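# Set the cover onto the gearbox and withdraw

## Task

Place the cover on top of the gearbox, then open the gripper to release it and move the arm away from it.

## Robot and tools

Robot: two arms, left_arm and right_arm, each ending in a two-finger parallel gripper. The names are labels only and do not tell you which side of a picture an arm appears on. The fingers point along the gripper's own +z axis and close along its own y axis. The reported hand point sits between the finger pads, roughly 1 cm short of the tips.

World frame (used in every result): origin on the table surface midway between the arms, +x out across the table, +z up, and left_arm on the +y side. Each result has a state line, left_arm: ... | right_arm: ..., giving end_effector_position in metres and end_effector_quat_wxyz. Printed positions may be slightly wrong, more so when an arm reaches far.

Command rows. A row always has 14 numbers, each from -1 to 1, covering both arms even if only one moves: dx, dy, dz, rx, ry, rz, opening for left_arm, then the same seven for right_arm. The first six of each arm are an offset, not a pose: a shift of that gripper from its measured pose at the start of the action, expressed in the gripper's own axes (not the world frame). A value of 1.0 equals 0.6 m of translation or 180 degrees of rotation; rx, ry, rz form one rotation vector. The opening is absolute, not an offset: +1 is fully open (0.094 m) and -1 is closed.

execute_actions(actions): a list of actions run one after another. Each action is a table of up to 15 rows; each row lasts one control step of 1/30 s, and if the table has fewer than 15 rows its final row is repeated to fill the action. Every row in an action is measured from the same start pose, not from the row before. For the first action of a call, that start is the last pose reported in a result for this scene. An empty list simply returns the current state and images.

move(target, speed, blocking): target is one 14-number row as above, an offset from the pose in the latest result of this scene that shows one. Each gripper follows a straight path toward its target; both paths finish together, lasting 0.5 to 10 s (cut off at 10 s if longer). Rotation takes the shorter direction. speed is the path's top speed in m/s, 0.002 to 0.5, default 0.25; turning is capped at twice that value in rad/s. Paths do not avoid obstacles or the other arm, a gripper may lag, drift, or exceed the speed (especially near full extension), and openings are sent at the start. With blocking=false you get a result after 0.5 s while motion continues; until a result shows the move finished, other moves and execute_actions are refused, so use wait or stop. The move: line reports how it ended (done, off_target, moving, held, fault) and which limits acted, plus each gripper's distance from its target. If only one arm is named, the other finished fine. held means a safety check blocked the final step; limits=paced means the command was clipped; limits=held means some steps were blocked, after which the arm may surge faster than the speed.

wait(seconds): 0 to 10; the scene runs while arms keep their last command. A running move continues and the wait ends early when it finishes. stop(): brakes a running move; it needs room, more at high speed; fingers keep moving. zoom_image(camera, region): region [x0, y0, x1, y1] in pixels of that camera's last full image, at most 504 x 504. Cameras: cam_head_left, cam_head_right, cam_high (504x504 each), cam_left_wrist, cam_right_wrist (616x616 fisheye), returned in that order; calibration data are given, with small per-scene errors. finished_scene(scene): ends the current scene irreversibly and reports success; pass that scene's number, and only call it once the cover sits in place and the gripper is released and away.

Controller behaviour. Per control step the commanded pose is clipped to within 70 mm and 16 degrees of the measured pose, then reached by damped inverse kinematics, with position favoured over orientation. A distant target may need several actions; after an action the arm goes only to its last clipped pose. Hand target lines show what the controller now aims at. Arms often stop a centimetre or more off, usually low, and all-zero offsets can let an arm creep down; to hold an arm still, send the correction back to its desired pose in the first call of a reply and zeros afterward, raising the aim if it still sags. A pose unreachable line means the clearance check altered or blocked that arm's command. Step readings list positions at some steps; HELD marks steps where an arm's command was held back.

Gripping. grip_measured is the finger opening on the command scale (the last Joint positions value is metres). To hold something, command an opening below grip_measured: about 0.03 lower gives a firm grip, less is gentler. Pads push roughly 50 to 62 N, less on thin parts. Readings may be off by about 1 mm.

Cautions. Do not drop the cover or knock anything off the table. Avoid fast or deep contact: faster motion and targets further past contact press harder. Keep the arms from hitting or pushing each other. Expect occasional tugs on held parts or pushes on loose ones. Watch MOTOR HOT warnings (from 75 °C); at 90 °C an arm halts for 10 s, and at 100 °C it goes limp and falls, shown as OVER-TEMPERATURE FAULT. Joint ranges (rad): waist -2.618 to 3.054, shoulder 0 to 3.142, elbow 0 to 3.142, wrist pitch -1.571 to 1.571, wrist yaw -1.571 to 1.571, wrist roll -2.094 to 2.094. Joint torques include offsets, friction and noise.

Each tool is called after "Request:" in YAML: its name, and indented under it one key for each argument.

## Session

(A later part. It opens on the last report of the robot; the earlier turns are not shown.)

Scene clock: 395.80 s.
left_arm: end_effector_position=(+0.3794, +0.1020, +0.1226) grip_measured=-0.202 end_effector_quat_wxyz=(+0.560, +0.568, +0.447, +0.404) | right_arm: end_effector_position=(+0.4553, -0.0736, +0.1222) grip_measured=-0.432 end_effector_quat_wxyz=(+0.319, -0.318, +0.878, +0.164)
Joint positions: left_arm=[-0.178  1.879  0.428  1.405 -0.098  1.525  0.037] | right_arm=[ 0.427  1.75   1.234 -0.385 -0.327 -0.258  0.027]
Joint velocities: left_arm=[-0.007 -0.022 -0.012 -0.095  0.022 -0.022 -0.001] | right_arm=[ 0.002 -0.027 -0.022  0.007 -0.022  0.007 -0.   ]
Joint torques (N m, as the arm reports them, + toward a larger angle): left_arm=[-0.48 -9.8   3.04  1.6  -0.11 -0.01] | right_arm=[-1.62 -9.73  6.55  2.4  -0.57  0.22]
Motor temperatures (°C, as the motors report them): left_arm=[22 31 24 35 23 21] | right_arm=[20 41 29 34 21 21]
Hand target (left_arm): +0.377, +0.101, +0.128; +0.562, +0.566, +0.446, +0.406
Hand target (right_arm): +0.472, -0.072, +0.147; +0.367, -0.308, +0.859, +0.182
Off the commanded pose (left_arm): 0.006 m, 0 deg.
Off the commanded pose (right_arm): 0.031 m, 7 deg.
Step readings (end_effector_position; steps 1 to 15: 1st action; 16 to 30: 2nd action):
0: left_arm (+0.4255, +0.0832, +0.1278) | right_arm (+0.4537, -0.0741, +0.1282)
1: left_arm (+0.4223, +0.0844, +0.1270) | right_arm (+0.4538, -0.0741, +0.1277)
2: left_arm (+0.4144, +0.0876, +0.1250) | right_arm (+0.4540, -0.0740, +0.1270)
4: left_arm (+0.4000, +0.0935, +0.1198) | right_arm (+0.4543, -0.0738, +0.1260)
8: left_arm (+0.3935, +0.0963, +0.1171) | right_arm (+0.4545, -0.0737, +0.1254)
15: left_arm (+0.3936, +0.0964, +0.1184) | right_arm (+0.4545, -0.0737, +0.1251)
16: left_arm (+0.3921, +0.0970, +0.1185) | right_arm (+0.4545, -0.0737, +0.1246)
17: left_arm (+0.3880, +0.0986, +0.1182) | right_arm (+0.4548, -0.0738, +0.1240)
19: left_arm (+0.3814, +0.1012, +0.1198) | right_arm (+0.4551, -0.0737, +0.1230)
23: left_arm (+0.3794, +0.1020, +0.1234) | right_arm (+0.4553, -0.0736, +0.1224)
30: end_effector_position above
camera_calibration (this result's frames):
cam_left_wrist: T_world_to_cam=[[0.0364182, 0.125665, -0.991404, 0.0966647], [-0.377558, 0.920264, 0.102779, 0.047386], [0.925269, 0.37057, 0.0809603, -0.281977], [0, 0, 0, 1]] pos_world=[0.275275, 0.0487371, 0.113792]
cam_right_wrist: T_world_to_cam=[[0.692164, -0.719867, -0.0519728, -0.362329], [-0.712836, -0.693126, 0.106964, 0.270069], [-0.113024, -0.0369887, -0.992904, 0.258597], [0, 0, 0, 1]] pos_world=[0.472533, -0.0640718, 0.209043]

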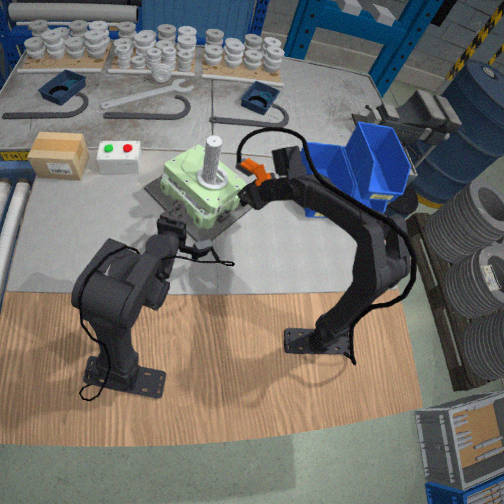

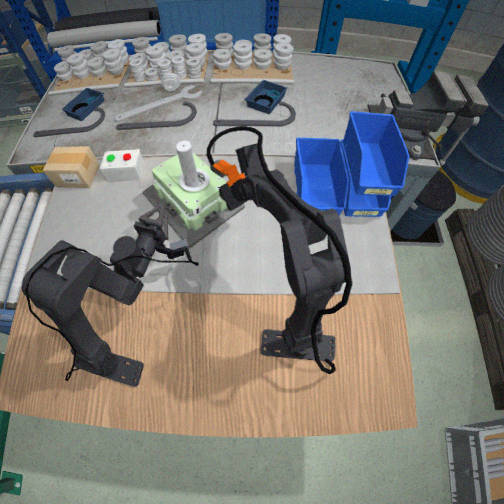

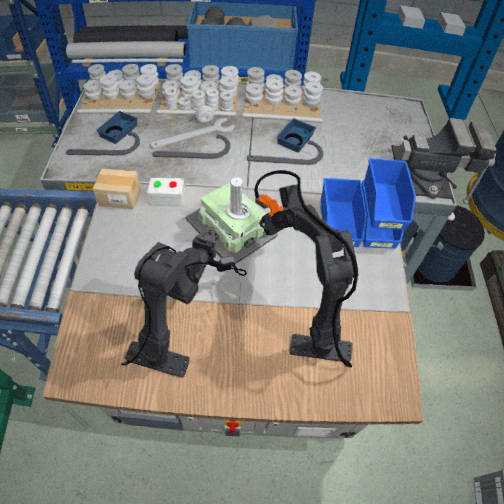

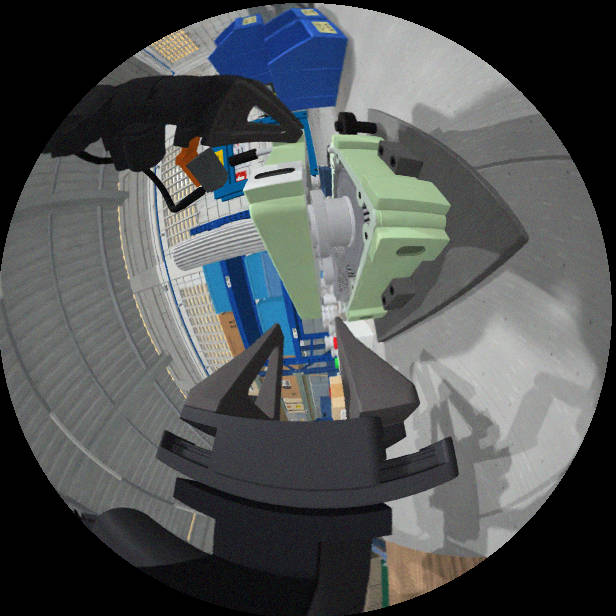

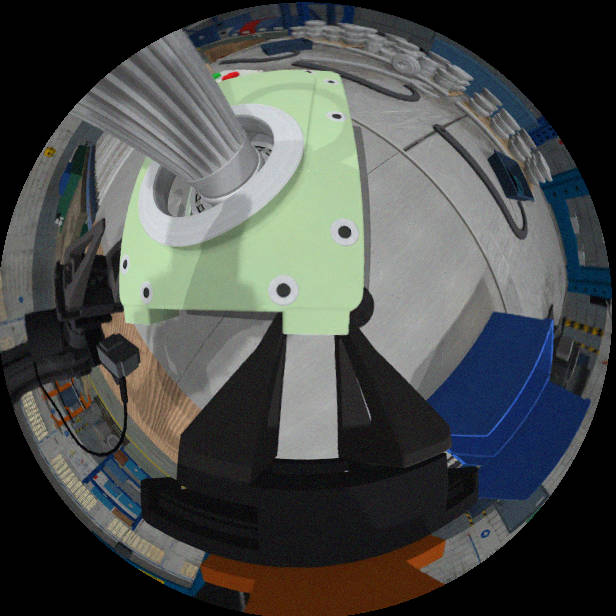

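Request:
execute_actions:
  actions:
    - [[0,0.01,0,0,0,0,-0.2,-0.076,0.019,0.003,0,-0.03,0,-0.6]]

Scene clock: 398.93 s.
left_arm: end_effector_position=(+0.3790, +0.1022, +0.1167) grip_measured=-0.202 end_effector_quat_wxyz=(+0.552, +0.575, +0.452, +0.400) | right_arm: end_effector_position=(+0.4592, -0.0636, +0.1159) grip_measured=-0.432 end_effector_quat_wxyz=(+0.310, -0.312, +0.885, +0.150)
Joint positions: left_arm=[-0.178  1.879  0.428  1.381 -0.098  1.525  0.037] | right_arm=[ 0.465  1.787  1.27  -0.396 -0.272 -0.223  0.027]
Joint velocities: left_arm=[ 0.007 -0.027  0.002  0.022 -0.051 -0.051 -0.   ] | right_arm=[-0.002 -0.002 -0.007  0.051 -0.007  0.007  0.   ]
Joint torques (N m, as the arm reports them, + toward a larger angle): left_arm=[  0.09 -10.37   3.88   1.61  -0.02  -0.02] | right_arm=[  0.61 -10.11   9.52   2.04  -0.54   0.3 ]
Motor temperatures (°C, as the motors report them): left_arm=[22 31 24 34 23 21] | right_arm=[20 40 29 34 21 21]
Hand target (left_arm): +0.380, +0.102, +0.128; +0.560, +0.568, +0.447, +0.404
Hand target (right_arm): +0.473, -0.045, +0.153; +0.359, -0.311, +0.862, +0.179
Off the commanded pose (left_arm): 0.012 m, 1 deg.
Off the commanded pose (right_arm): 0.044 m, 7 deg.
Step readings (end_effector_position):
0: left_arm (+0.3794, +0.1020, +0.1223) | right_arm (+0.4553, -0.0736, +0.1222)
1: left_arm (+0.3793, +0.1020, +0.1219) | right_arm (+0.4555, -0.0727, +0.1216)
2: left_arm (+0.3793, +0.1021, +0.1211) | right_arm (+0.4561, -0.0715, +0.1207)
4: left_arm (+0.3792, +0.1021, +0.1193) | right_arm (+0.4579, -0.0672, +0.1194)
8: left_arm (+0.3791, +0.1021, +0.1175) | right_arm (+0.4594, -0.0636, +0.1169)
15: end_effector_position above
camera_calibration (this result's frames):
cam_left_wrist: T_world_to_cam=[[0.0142641, 0.134418, -0.990822, 0.0982028], [-0.375076, 0.919284, 0.119313, 0.0449846], [0.926884, 0.369932, 0.0635296, -0.279754], [0, 0, 0, 1]] pos_world=[0.274772, 0.048936, 0.109707]
cam_right_wrist: T_world_to_cam=[[0.675386, -0.736384, -0.0399087, -0.352888], [-0.726421, -0.673627, 0.136155, 0.284529], [-0.127146, -0.062967, -0.989883, 0.25771], [0, 0, 0, 1]] pos_world=[0.47779, -0.0519672, 0.202279]

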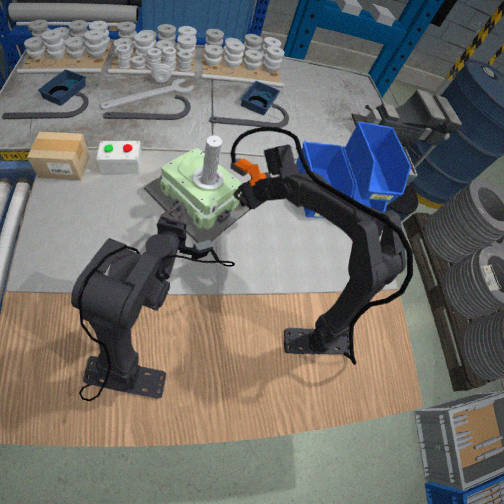

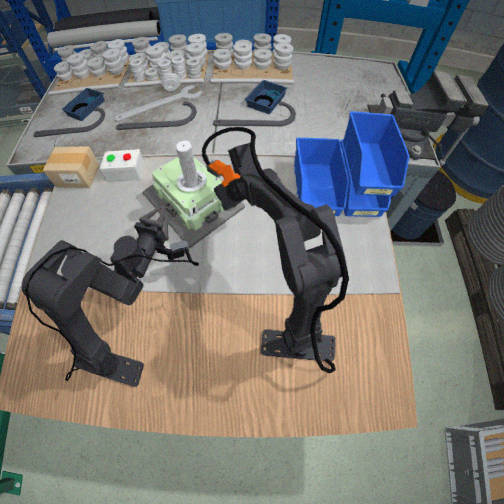

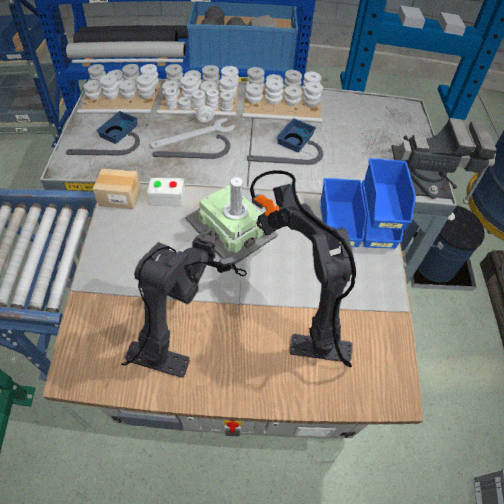

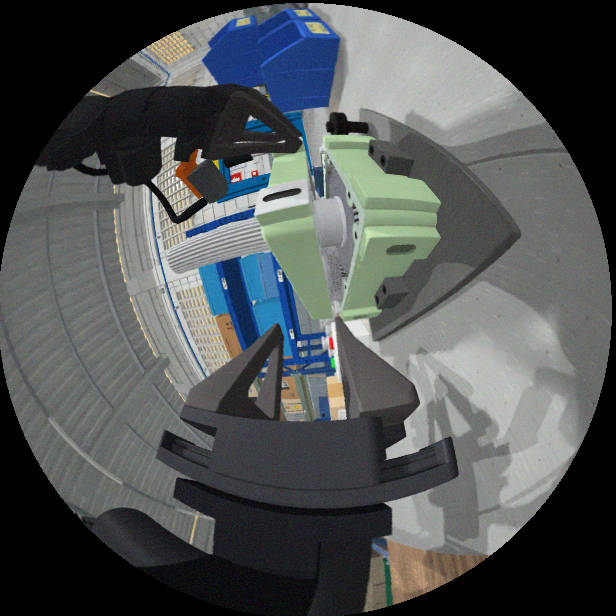

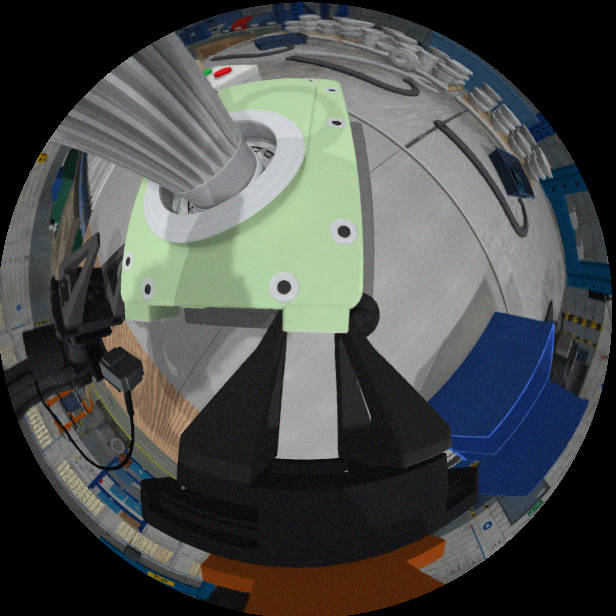

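Engaged the bearing. Lower.

Request:
execute_actions:
  actions:
    - [[0,0.02,0,0,0,0,-0.2,-0.03,-0.008,-0.01,0,-0.03,0,-0.6]]
    - [[0,0.02,0,0,0,0,-0.2,-0.02,-0.008,0.0,0,-0.03,0,-0.6]]
    - [[0,0.02,0,0,0,0,-0.2,-0.015,-0.008,0.005,0,-0.03,0,-0.6]]

Scene clock: 403.23 s.
left_arm: end_effector_position=(+0.3748, +0.1038, +0.1183) grip_measured=-0.202 end_effector_quat_wxyz=(+0.530, +0.594, +0.464, +0.387) | right_arm: end_effector_position=(+0.4597, -0.0642, +0.0980) grip_measured=-0.432 end_effector_quat_wxyz=(+0.337, -0.312, +0.874, +0.159)
Joint positions: left_arm=[-0.178  1.769  0.428  1.202 -0.098  1.525  0.037] | right_arm=[ 0.455  1.785  1.15  -0.22  -0.295 -0.225  0.027]
Joint velocities: left_arm=[ 0.017 -0.007  0.002 -0.11   0.007  0.051 -0.002] | right_arm=[-0.007 -0.012 -0.002 -0.037 -0.022 -0.022 -0.001]
Joint torques (N m, as the arm reports them, + toward a larger angle): left_arm=[ 0.16 -9.36  5.14  1.59 -0.03 -0.03] | right_arm=[-0.57 -9.1   5.23  2.25 -0.27  0.18]
Motor temperatures (°C, as the motors report them): left_arm=[22 31 24 34 23 21] | right_arm=[20 40 29 34 21 21]
Hand target (left_arm): +0.378, +0.103, +0.131; +0.539, +0.587, +0.460, +0.392
Hand target (right_arm): +0.469, -0.063, +0.108; +0.364, -0.305, +0.864, +0.167
Off the commanded pose (left_arm): 0.013 m, 1 deg.
Off the commanded pose (right_arm): 0.013 m, 4 deg.
Step readings (end_effector_position; steps 1 to 15: 1st action; 16 to 30: 2nd action; 31 to 45: 3rd action):
0: left_arm (+0.3790, +0.1022, +0.1165) | right_arm (+0.4592, -0.0636, +0.1159)
1: left_arm (+0.3789, +0.1022, +0.1164) | right_arm (+0.4589, -0.0638, +0.1150)
2: left_arm (+0.3787, +0.1023, +0.1164) | right_arm (+0.4588, -0.0638, +0.1139)
4: left_arm (+0.3784, +0.1024, +0.1196) | right_arm (+0.4589, -0.0638, +0.1121)
8: left_arm (+0.3783, +0.1025, +0.1219) | right_arm (+0.4589, -0.0638, +0.1113)
15: left_arm (+0.3780, +0.1026, +0.1184) | right_arm (+0.4590, -0.0637, +0.1114)
16: left_arm (+0.3778, +0.1027, +0.1179) | right_arm (+0.4587, -0.0638, +0.1099)
17: left_arm (+0.3775, +0.1028, +0.1178) | right_arm (+0.4587, -0.0640, +0.1082)
19: left_arm (+0.3772, +0.1029, +0.1205) | right_arm (+0.4590, -0.0641, +0.1054)
23: left_arm (+0.3769, +0.1030, +0.1223) | right_arm (+0.4594, -0.0642, +0.1042)
30: left_arm (+0.3766, +0.1031, +0.1189) | right_arm (+0.4593, -0.0641, +0.1039)
31: left_arm (+0.3764, +0.1032, +0.1184) | right_arm (+0.4591, -0.0643, +0.1026)
32: left_arm (+0.3760, +0.1034, +0.1182) | right_arm (+0.4592, -0.0643, +0.1011)
34: left_arm (+0.3756, +0.1035, +0.1205) | right_arm (+0.4596, -0.0644, +0.0983)
38: left_arm (+0.3753, +0.1037, +0.1216) | right_arm (+0.4597, -0.0642, +0.0979)
45: end_effector_position above
camera_calibration (this result's frames):
cam_left_wrist: T_world_to_cam=[[-0.048883, 0.159366, -0.986009, 0.120124], [-0.365957, 0.915681, 0.166142, 0.0331099], [0.929347, 0.368959, 0.0135601, -0.271486], [0, 0, 0, 1]] pos_world=[0.270293, 0.0507053, 0.116624]
cam_right_wrist: T_world_to_cam=[[0.681574, -0.73099, -0.0333061, -0.357447], [-0.727577, -0.68184, 0.0756761, 0.29289], [-0.078028, -0.0273462, -0.996576, 0.220381], [0, 0, 0, 1]] pos_world=[0.473923, -0.05556, 0.185556]

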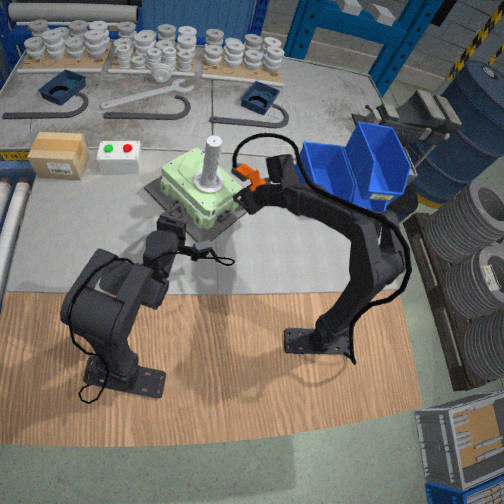

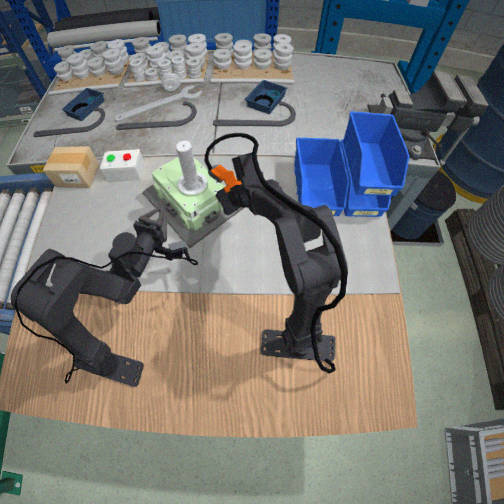

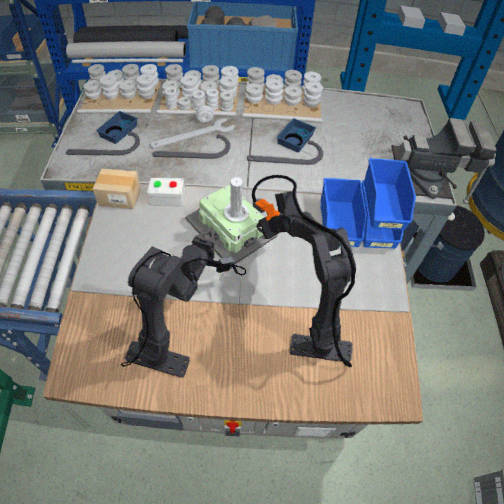

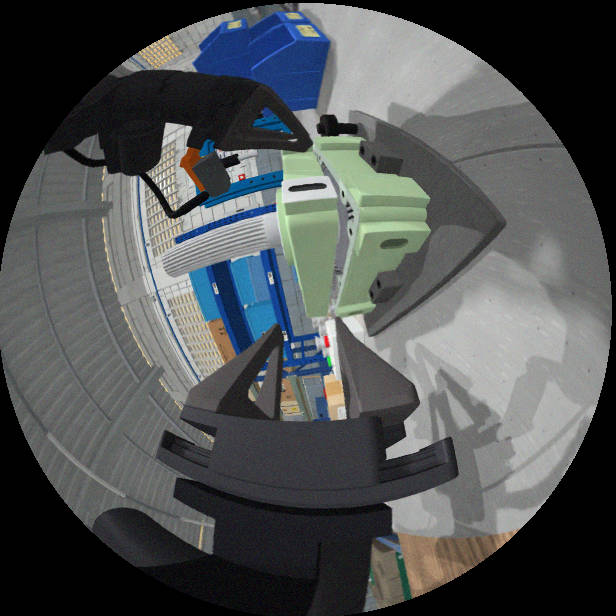

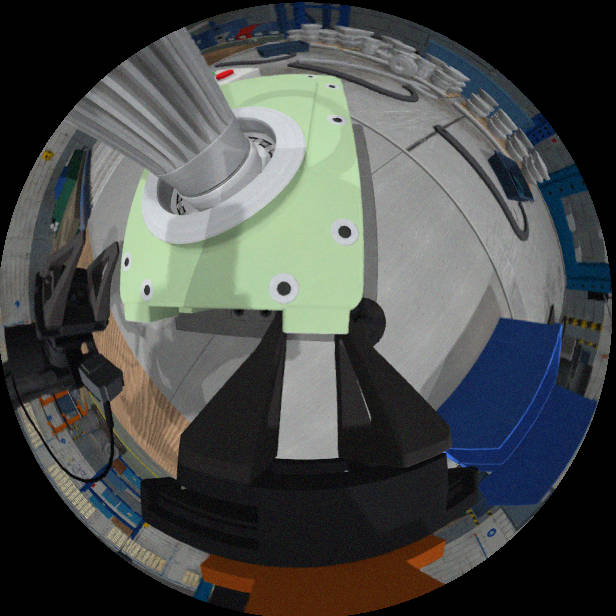

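Request:
execute_actions:
  actions:
    - [[0,0.02,0,0,0,0,-0.2,0,0.018,-0.03,0.015,-0.02,0.02,-0.6]]
    - [[0,0.02,0,0,0,0,-0.2,0.005,0.015,-0.015,0.01,-0.02,0.015,-0.6]]

Request:
zoom_image:
  camera: "cam_head_left"
  region: [140,130,270,250]

Scene clock: 411.20 s.
left_arm: end_effector_position=(+0.3703, +0.1056, +0.1137) grip_measured=-0.202 end_effector_quat_wxyz=(+0.511, +0.611, +0.474, +0.376) | right_arm: end_effector_position=(+0.4578, -0.0651, +0.1032) grip_measured=-0.432 end_effector_quat_wxyz=(+0.412, -0.286, +0.855, +0.133)
Joint positions: left_arm=[-0.178  1.709  0.428  1.082 -0.098  1.525  0.037] | right_arm=[ 0.493  1.708  0.968  0.049 -0.192 -0.167  0.027]
Joint velocities: left_arm=[-0.007  0.022 -0.002 -0.007 -0.007  0.037 -0.001] | right_arm=[-0.002  0.002 -0.007  0.022 -0.022 -0.007 -0.001]
Joint torques (N m, as the arm reports them, + toward a larger angle): left_arm=[ 0.19 -9.12  5.83  1.57 -0.04 -0.01] | right_arm=[  0.99 -11.42   4.19   1.47  -0.03   0.66]
Motor temperatures (°C, as the motors report them): left_arm=[22 30 24 34 23 21] | right_arm=[20 39 28 34 21 21]
Hand target (left_arm): +0.375, +0.104, +0.128; +0.521, +0.602, +0.469, +0.382
Hand target (right_arm): +0.446, -0.063, +0.108; +0.405, -0.266, +0.863, +0.147
Off the commanded pose (left_arm): 0.015 m, 2 deg.
Off the commanded pose (right_arm): 0.013 m, 3 deg.
Step readings (end_effector_position; steps 1 to 15: 1st action; 16 to 30: 2nd action):
0: left_arm (+0.3748, +0.1039, +0.1176) | right_arm (+0.4597, -0.0642, +0.0980)
1: left_arm (+0.3745, +0.1040, +0.1172) | right_arm (+0.4584, -0.0645, +0.0989)
2: left_arm (+0.3741, +0.1041, +0.1170) | right_arm (+0.4584, -0.0646, +0.1003)
4: left_arm (+0.3736, +0.1043, +0.1191) | right_arm (+0.4583, -0.0648, +0.1033)
8: left_arm (+0.3732, +0.1045, +0.1197) | right_arm (+0.4582, -0.0649, +0.1035)
15: left_arm (+0.3728, +0.1046, +0.1166) | right_arm (+0.4581, -0.0648, +0.1037)
16: left_arm (+0.3725, +0.1048, +0.1160) | right_arm (+0.4575, -0.0648, +0.1030)
17: left_arm (+0.3720, +0.1050, +0.1155) | right_arm (+0.4573, -0.0648, +0.1029)
19: left_arm (+0.3714, +0.1052, +0.1168) | right_arm (+0.4577, -0.0649, +0.1032)
23: left_arm (+0.3709, +0.1054, +0.1167) | right_arm (+0.4579, -0.0651, +0.1032)
30: end_effector_position above
camera_calibration (this result's frames):
cam_left_wrist: T_world_to_cam=[[-0.103252, 0.180847, -0.978076, 0.132075], [-0.355653, 0.91161, 0.206102, 0.0226675], [0.928897, 0.369136, -0.029807, -0.262821], [0, 0, 0, 1]] pos_world=[0.265833, 0.0524677, 0.116673]
cam_right_wrist: T_world_to_cam=[[0.623731, -0.780193, 0.0475241, -0.341738], [-0.778263, -0.625533, -0.0549144, 0.330871], [0.0725717, -0.00273447, -0.997359, 0.158124], [0, 0, 0, 1]] pos_world=[0.459182, -0.0592186, 0.192117]

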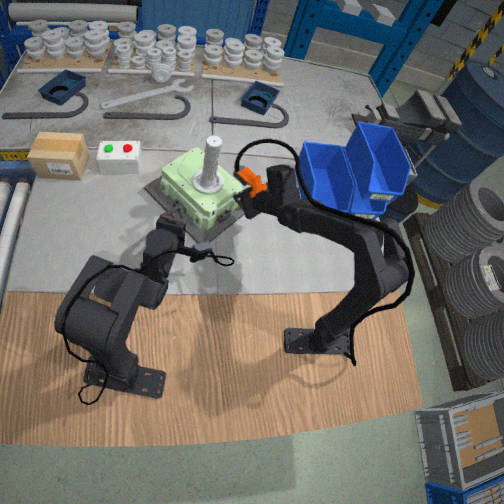

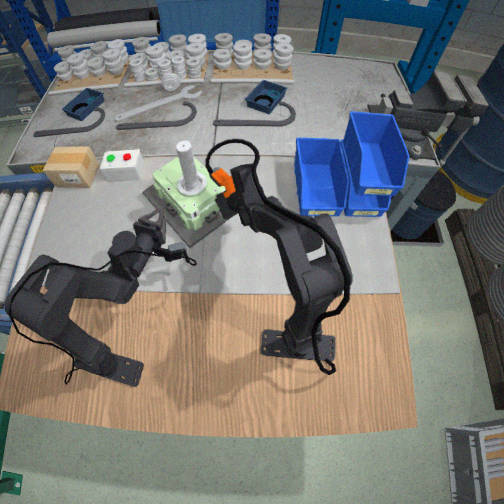

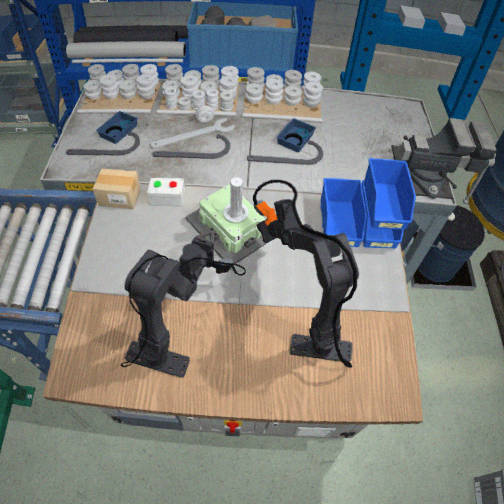

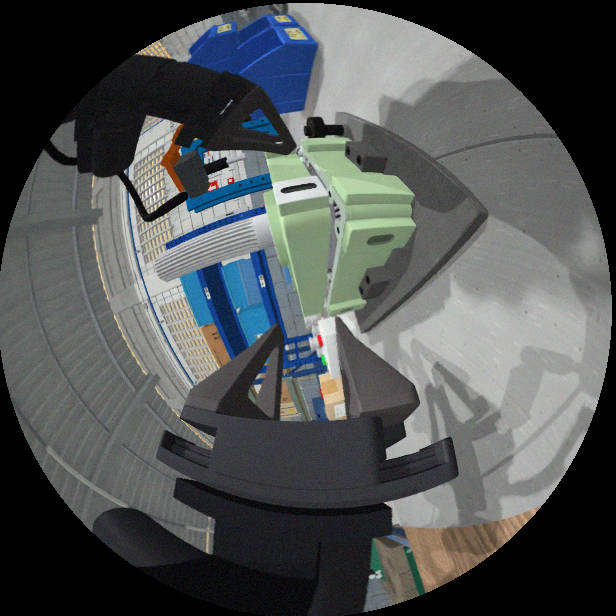

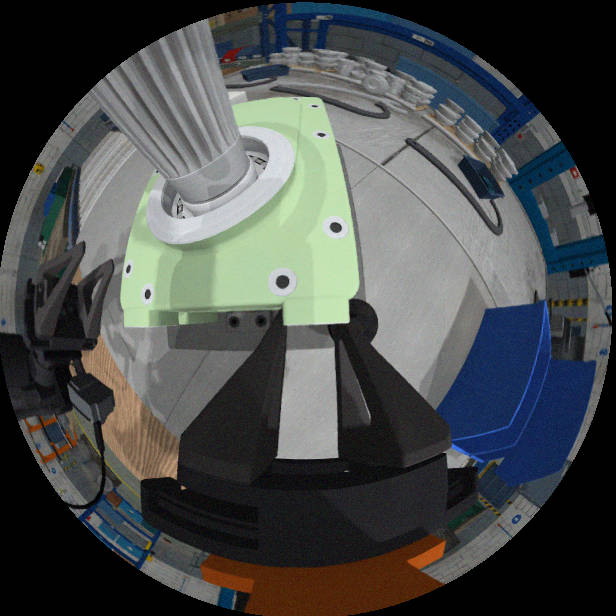

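Region (140, 130, 270, 250) of cam_head_left's 504x504 image, scaled by 3.877, with more detail than that image has; it fills the top 465 rows of this view, and the rest is white.

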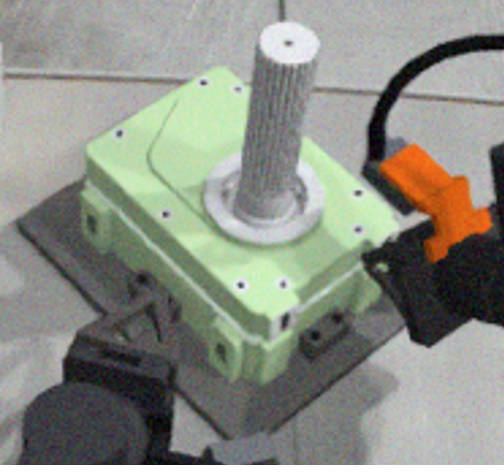

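Laterally locked; release and let it settle.

Request:
execute_actions:
  actions:
    - [[0,0.02,0,0,0,0,-0.2,-0.01,0,-0.01,0,0,0,0]]
    - [[0,0.02,0,0,0,0,-0.2,0,0,-0.1,0,0,0,0]]
    - [[0,0.02,0,0,0,0,-0.2,0,0,-0.1,0,0,0,0]]

Request:
zoom_image:
  camera: "cam_left_wrist"
  region: [200,100,450,350]

Scene clock: 415.40 s.
left_arm: end_effector_position=(+0.3610, +0.1093, +0.0989) grip_measured=-0.202 end_effector_quat_wxyz=(+0.474, +0.639, +0.492, +0.354) | right_arm: end_effector_position=(+0.3903, -0.1128, +0.1878) grip_measured=-0.003 end_effector_quat_wxyz=(+0.436, -0.283, +0.845, +0.127)
Joint positions: left_arm=[-0.178  1.64   0.428  0.906 -0.098  1.525  0.037] | right_arm=[ 0.428  1.262  0.882 -0.267 -0.229 -0.21   0.047]
Joint velocities: left_arm=[-0.012  0.007 -0.012 -0.007 -0.051  0.037  0.   ] | right_arm=[-0.002  0.002 -0.012 -0.11  -0.037 -0.022 -0.   ]
Joint torques (N m, as the arm reports them, + toward a larger angle): left_arm=[ 0.15 -8.8   6.57  1.54 -0.04  0.01] | right_arm=[-0.82 -4.67  6.76  1.48 -0.23 -0.03]
Motor temperatures (°C, as the motors report them): left_arm=[22 30 24 33 23 21] | right_arm=[20 39 28 33 21 21]
Hand target (left_arm): +0.367, +0.107, +0.116; +0.487, +0.629, +0.486, +0.362
Hand target (right_arm): +0.387, -0.116, +0.185; +0.425, -0.285, +0.849, +0.130
Off the commanded pose (left_arm): 0.019 m, 2 deg.
Off the commanded pose (right_arm): 0.006 m, 1 deg.
Step readings (end_effector_position; steps 1 to 15: 1st action; 16 to 30: 2nd action; 31 to 45: 3rd action):
0: left_arm (+0.3702, +0.1056, +0.1130) | right_arm (+0.4578, -0.0651, +0.1032)
1: left_arm (+0.3699, +0.1058, +0.1126) | right_arm (+0.4575, -0.0655, +0.1026)
2: left_arm (+0.3694, +0.1060, +0.1123) | right_arm (+0.4569, -0.0657, +0.1020)
4: left_arm (+0.3688, +0.1062, +0.1131) | right_arm (+0.4567, -0.0658, +0.1018)
8: left_arm (+0.3682, +0.1065, +0.1127) | right_arm (+0.4566, -0.0659, +0.1016)
15: left_arm (+0.3676, +0.1067, +0.1097) | right_arm (+0.4565, -0.0659, +0.1014)
16: left_arm (+0.3672, +0.1068, +0.1091) | right_arm (+0.4539, -0.0676, +0.1045)
17: left_arm (+0.3666, +0.1071, +0.1086) | right_arm (+0.4457, -0.0724, +0.1076)
19: left_arm (+0.3659, +0.1074, +0.1088) | right_arm (+0.4336, -0.0814, +0.1241)
23: left_arm (+0.3651, +0.1077, +0.1076) | right_arm (+0.4306, -0.0871, +0.1538)
30: left_arm (+0.3644, +0.1079, +0.1048) | right_arm (+0.4253, -0.0886, +0.1478)
31: left_arm (+0.3640, +0.1081, +0.1041) | right_arm (+0.4225, -0.0904, +0.1503)
32: left_arm (+0.3634, +0.1083, +0.1034) | right_arm (+0.4150, -0.0951, +0.1535)
34: left_arm (+0.3626, +0.1087, +0.1030) | right_arm (+0.4041, -0.1045, +0.1716)
38: left_arm (+0.3617, +0.1090, +0.1015) | right_arm (+0.3970, -0.1115, +0.1963)
45: end_effector_position above
camera_calibration (this result's frames):
cam_left_wrist: T_world_to_cam=[[-0.200386, 0.219223, -0.954875, 0.144537], [-0.331395, 0.902026, 0.276635, 0.00432358], [0.921967, 0.371874, -0.108104, -0.245977], [0, 0, 0, 1]] pos_world=[0.257179, 0.0558868, 0.110228]
cam_right_wrist: T_world_to_cam=[[0.612641, -0.787059, 0.0721745, -0.34198], [-0.780588, -0.616854, -0.10086, 0.263643], [0.123904, 0.00545256, -0.992279, 0.22717], [0, 0, 0, 1]] pos_world=[0.387161, -0.107768, 0.276689]

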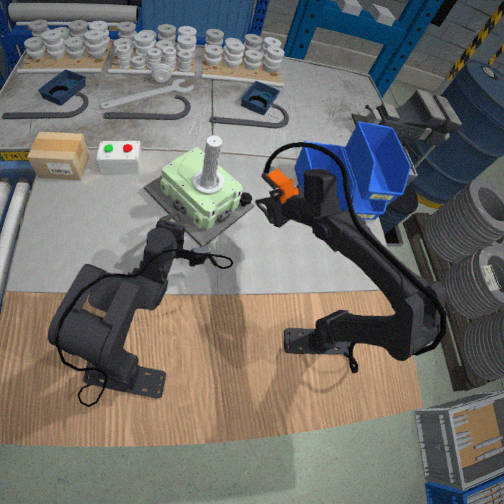

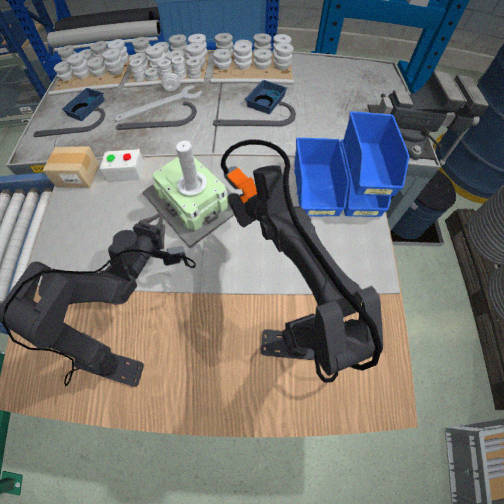

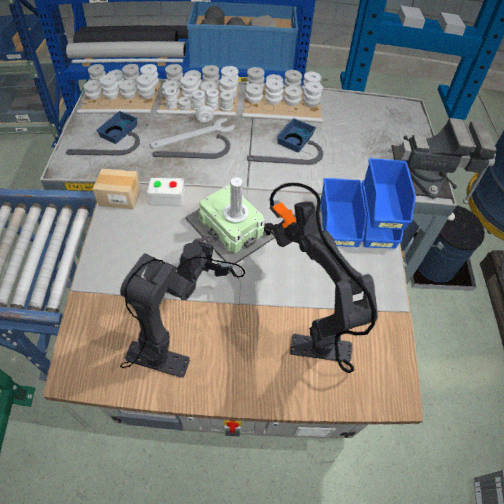

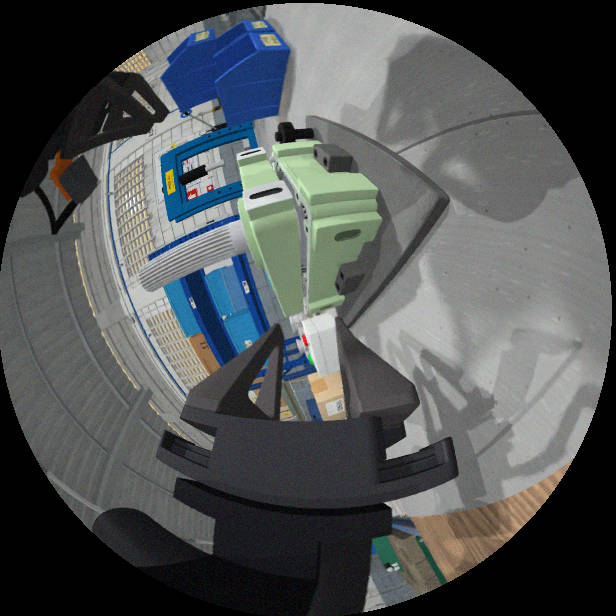

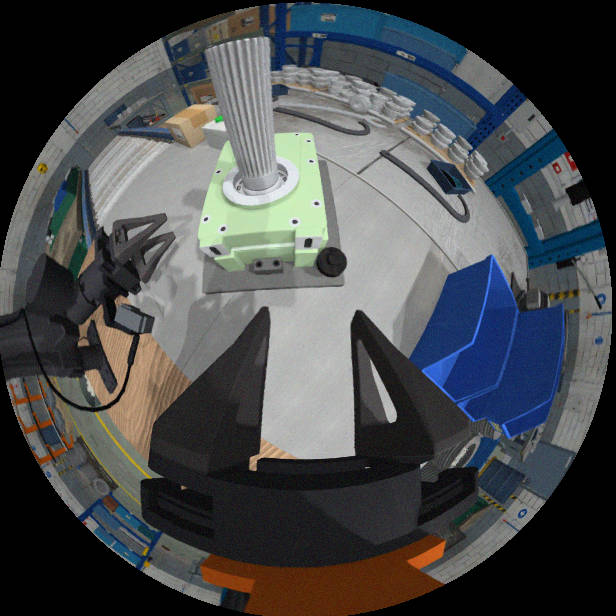

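Region (200, 100, 450, 350) of cam_left_wrist's 616x616 image, scaled by 2.016, with more detail than that image has.

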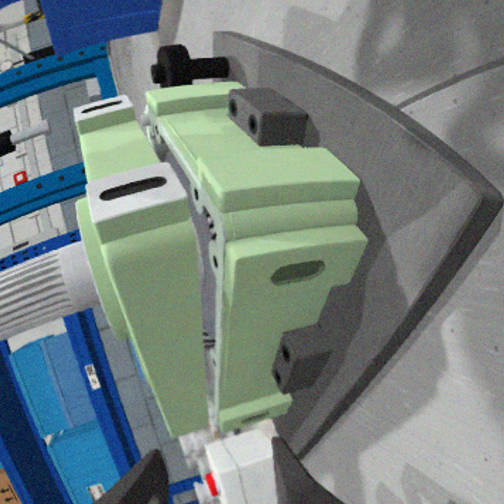

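Request:
move:
  target: [0,0.05,-0.05,0,0,0,-0.2,-0.064,0.089,0.169,0,0,0,-1]

Request:
move:
  target: [0,0.02,0,0,0,0,-0.2,0.07,0,0.05,0,0,0,-1]
  speed: 0.05

Scene clock: 423.07 s.
left_arm: end_effector_position=(+0.3455, +0.1158, +0.1319) grip_measured=-0.202 end_effector_quat_wxyz=(+0.472, +0.640, +0.493, +0.353) | right_arm: end_effector_position=(+0.4374, -0.0141, +0.1471) grip_measured=-0.988 end_effector_quat_wxyz=(+0.423, -0.287, +0.850, +0.128)
Joint positions: left_arm=[-0.178  1.416  0.428  0.675 -0.1    1.525  0.037] | right_arm=[ 0.663  1.649  1.073 -0.08  -0.047 -0.069  0.001]
Joint velocities: left_arm=[-0.007 -0.007  0.002 -0.037 -0.007  0.066 -0.   ] | right_arm=[ 0.002 -0.007 -0.012  0.007  0.081 -0.051  0.   ]
Joint torques (N m, as the arm reports them, + toward a larger angle): left_arm=[-0.76 -7.11  4.91  1.54 -0.14 -0.05] | right_arm=[ 0.44 -6.89  8.09  1.88  0.11  0.11]
Motor temperatures (°C, as the motors report them): left_arm=[22 30 25 33 23 21] | right_arm=[20 37 28 32 21 21]
Hand target (left_arm): +0.342, +0.114, +0.136; +0.474, +0.639, +0.492, +0.354
Hand target (right_arm): +0.444, -0.009, +0.157; +0.436, -0.283, +0.845, +0.129
Off the commanded pose (left_arm): 0.006 m, 0 deg.
Off the commanded pose (right_arm): 0.013 m, 2 deg.
move: off_target (right_arm)
camera_calibration (this result's frames):
cam_left_wrist: T_world_to_cam=[[-0.20566, 0.221375, -0.953256, 0.17294], [-0.331609, 0.900687, 0.28071, -0.016092], [0.920728, 0.373839, -0.111825, -0.229863], [0, 0, 0, 1]] pos_world=[0.241872, 0.0621409, 0.143669]
cam_right_wrist: T_world_to_cam=[[0.61936, -0.782379, 0.0653958, -0.292065], [-0.778912, -0.622781, -0.073757, 0.352373], [0.0984332, -0.00525544, -0.99513, 0.191852], [0, 0, 0, 1]] pos_world=[0.436476, -0.00804592, 0.236008]

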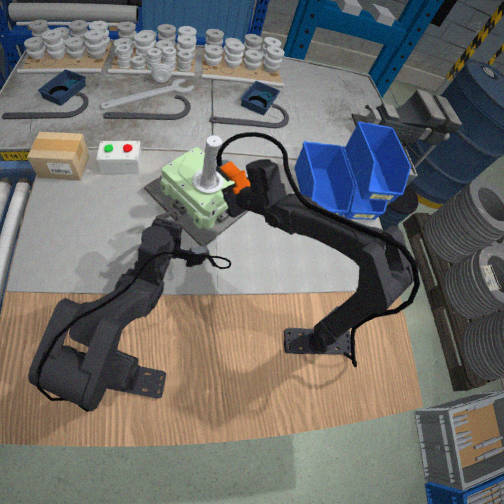

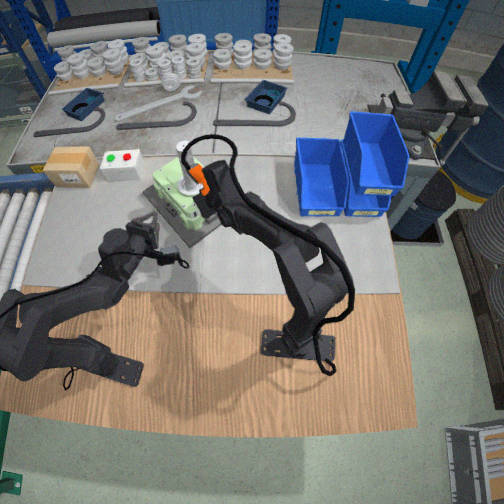

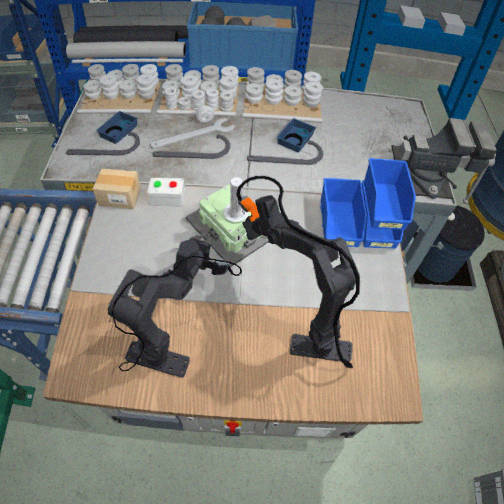

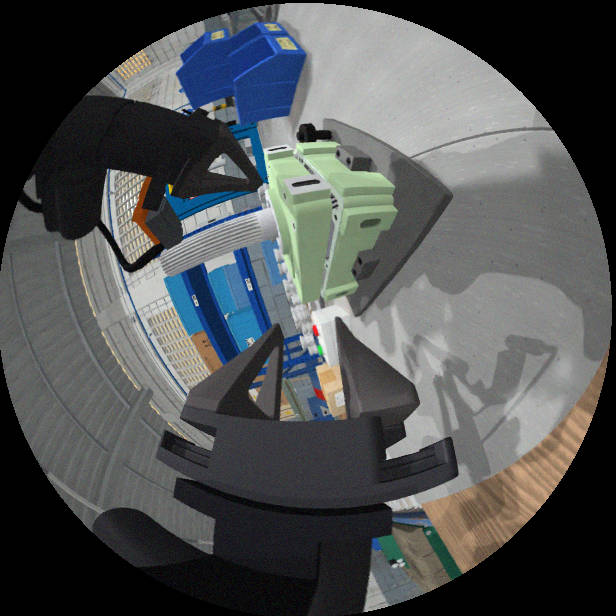

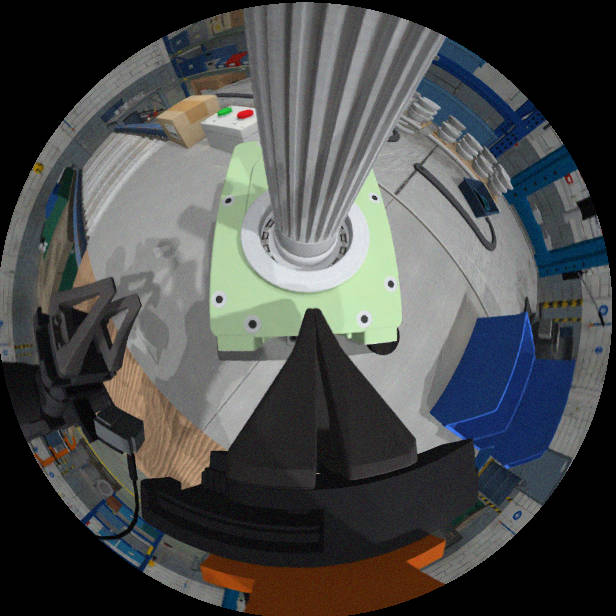

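Scene clock: 424.40 s.
left_arm: end_effector_position=(+0.3444, +0.1162, +0.1250) grip_measured=-0.202 end_effector_quat_wxyz=(+0.458, +0.650, +0.499, +0.345) | right_arm: end_effector_position=(+0.4441, -0.0099, +0.1243) grip_measured=-0.988 end_effector_quat_wxyz=(+0.456, -0.282, +0.833, +0.135)
Joint positions: left_arm=[-0.178  1.416  0.44   0.625 -0.1    1.525  0.037] | right_arm=[ 0.663  1.699  0.963  0.157 -0.047 -0.069  0.001]
Joint velocities: left_arm=[-0.012  0.002 -0.012 -0.022 -0.051  0.007 -0.001] | right_arm=[-0.007 -0.002 -0.022  0.022  0.066 -0.022  0.001]
Joint torques (N m, as the arm reports them, + toward a larger angle): left_arm=[ 0.18 -7.71  7.41  1.54 -0.03 -0.02] | right_arm=[-0.2  -5.62  3.88  1.54 -0.03  0.01]
Motor temperatures (°C, as the motors report them): left_arm=[22 30 25 33 23 21] | right_arm=[20 37 28 32 21 21]
Hand target (left_arm): +0.349, +0.115, +0.143; +0.472, +0.640, +0.493, +0.353
Hand target (right_arm): +0.435, -0.017, +0.096; +0.423, -0.287, +0.850, +0.128
Off the commanded pose (left_arm): 0.019 m, 2 deg.
Off the commanded pose (right_arm): 0.030 m, 4 deg.
move: off_target (left_arm, right_arm)
camera_calibration (this result's frames):
cam_left_wrist: T_world_to_cam=[[-0.239956, 0.234925, -0.941929, 0.17478], [-0.321003, 0.896497, 0.305369, -0.0211437], [0.916176, 0.375637, -0.139708, -0.224941], [0, 0, 0, 1]] pos_world=[0.241238, 0.0623913, 0.139661]
cam_right_wrist: T_world_to_cam=[[0.614839, -0.785207, 0.0736378, -0.290484], [-0.771655, -0.61824, -0.149425, 0.364744], [0.162855, 0.0350493, -0.986027, 0.139116], [0, 0, 0, 1]] pos_world=[0.437402, -0.00746688, 0.213064]

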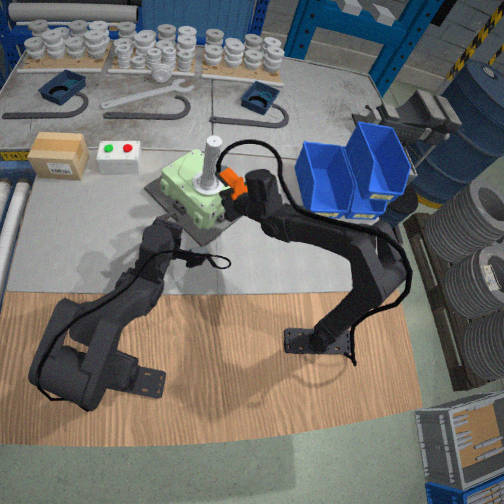

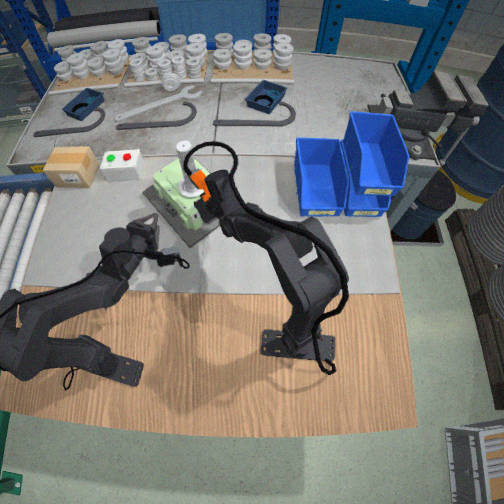

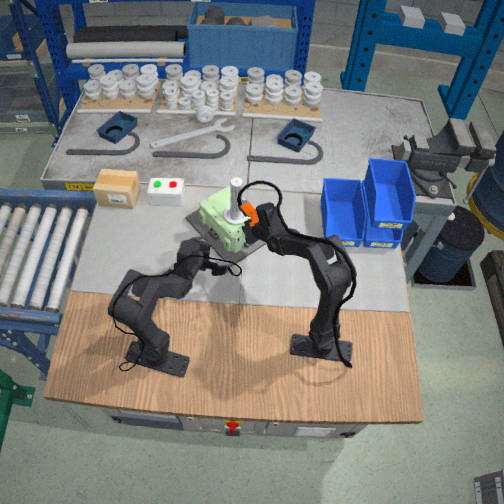

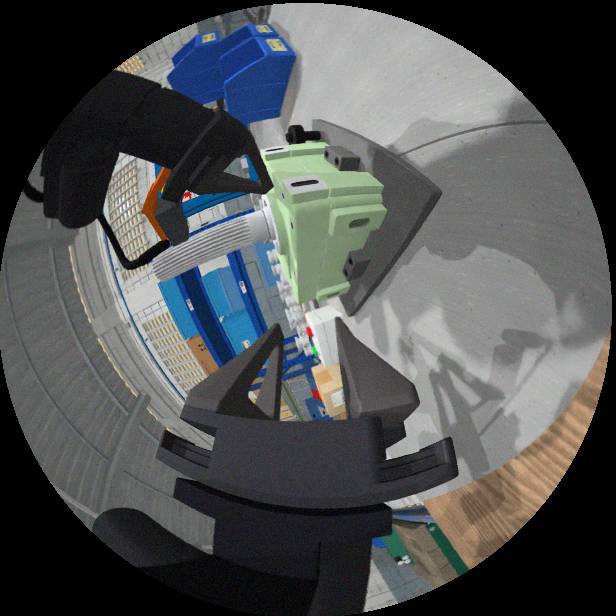

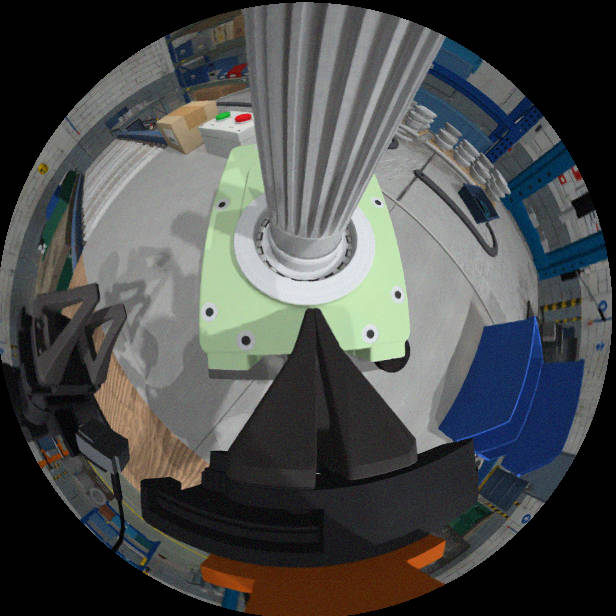

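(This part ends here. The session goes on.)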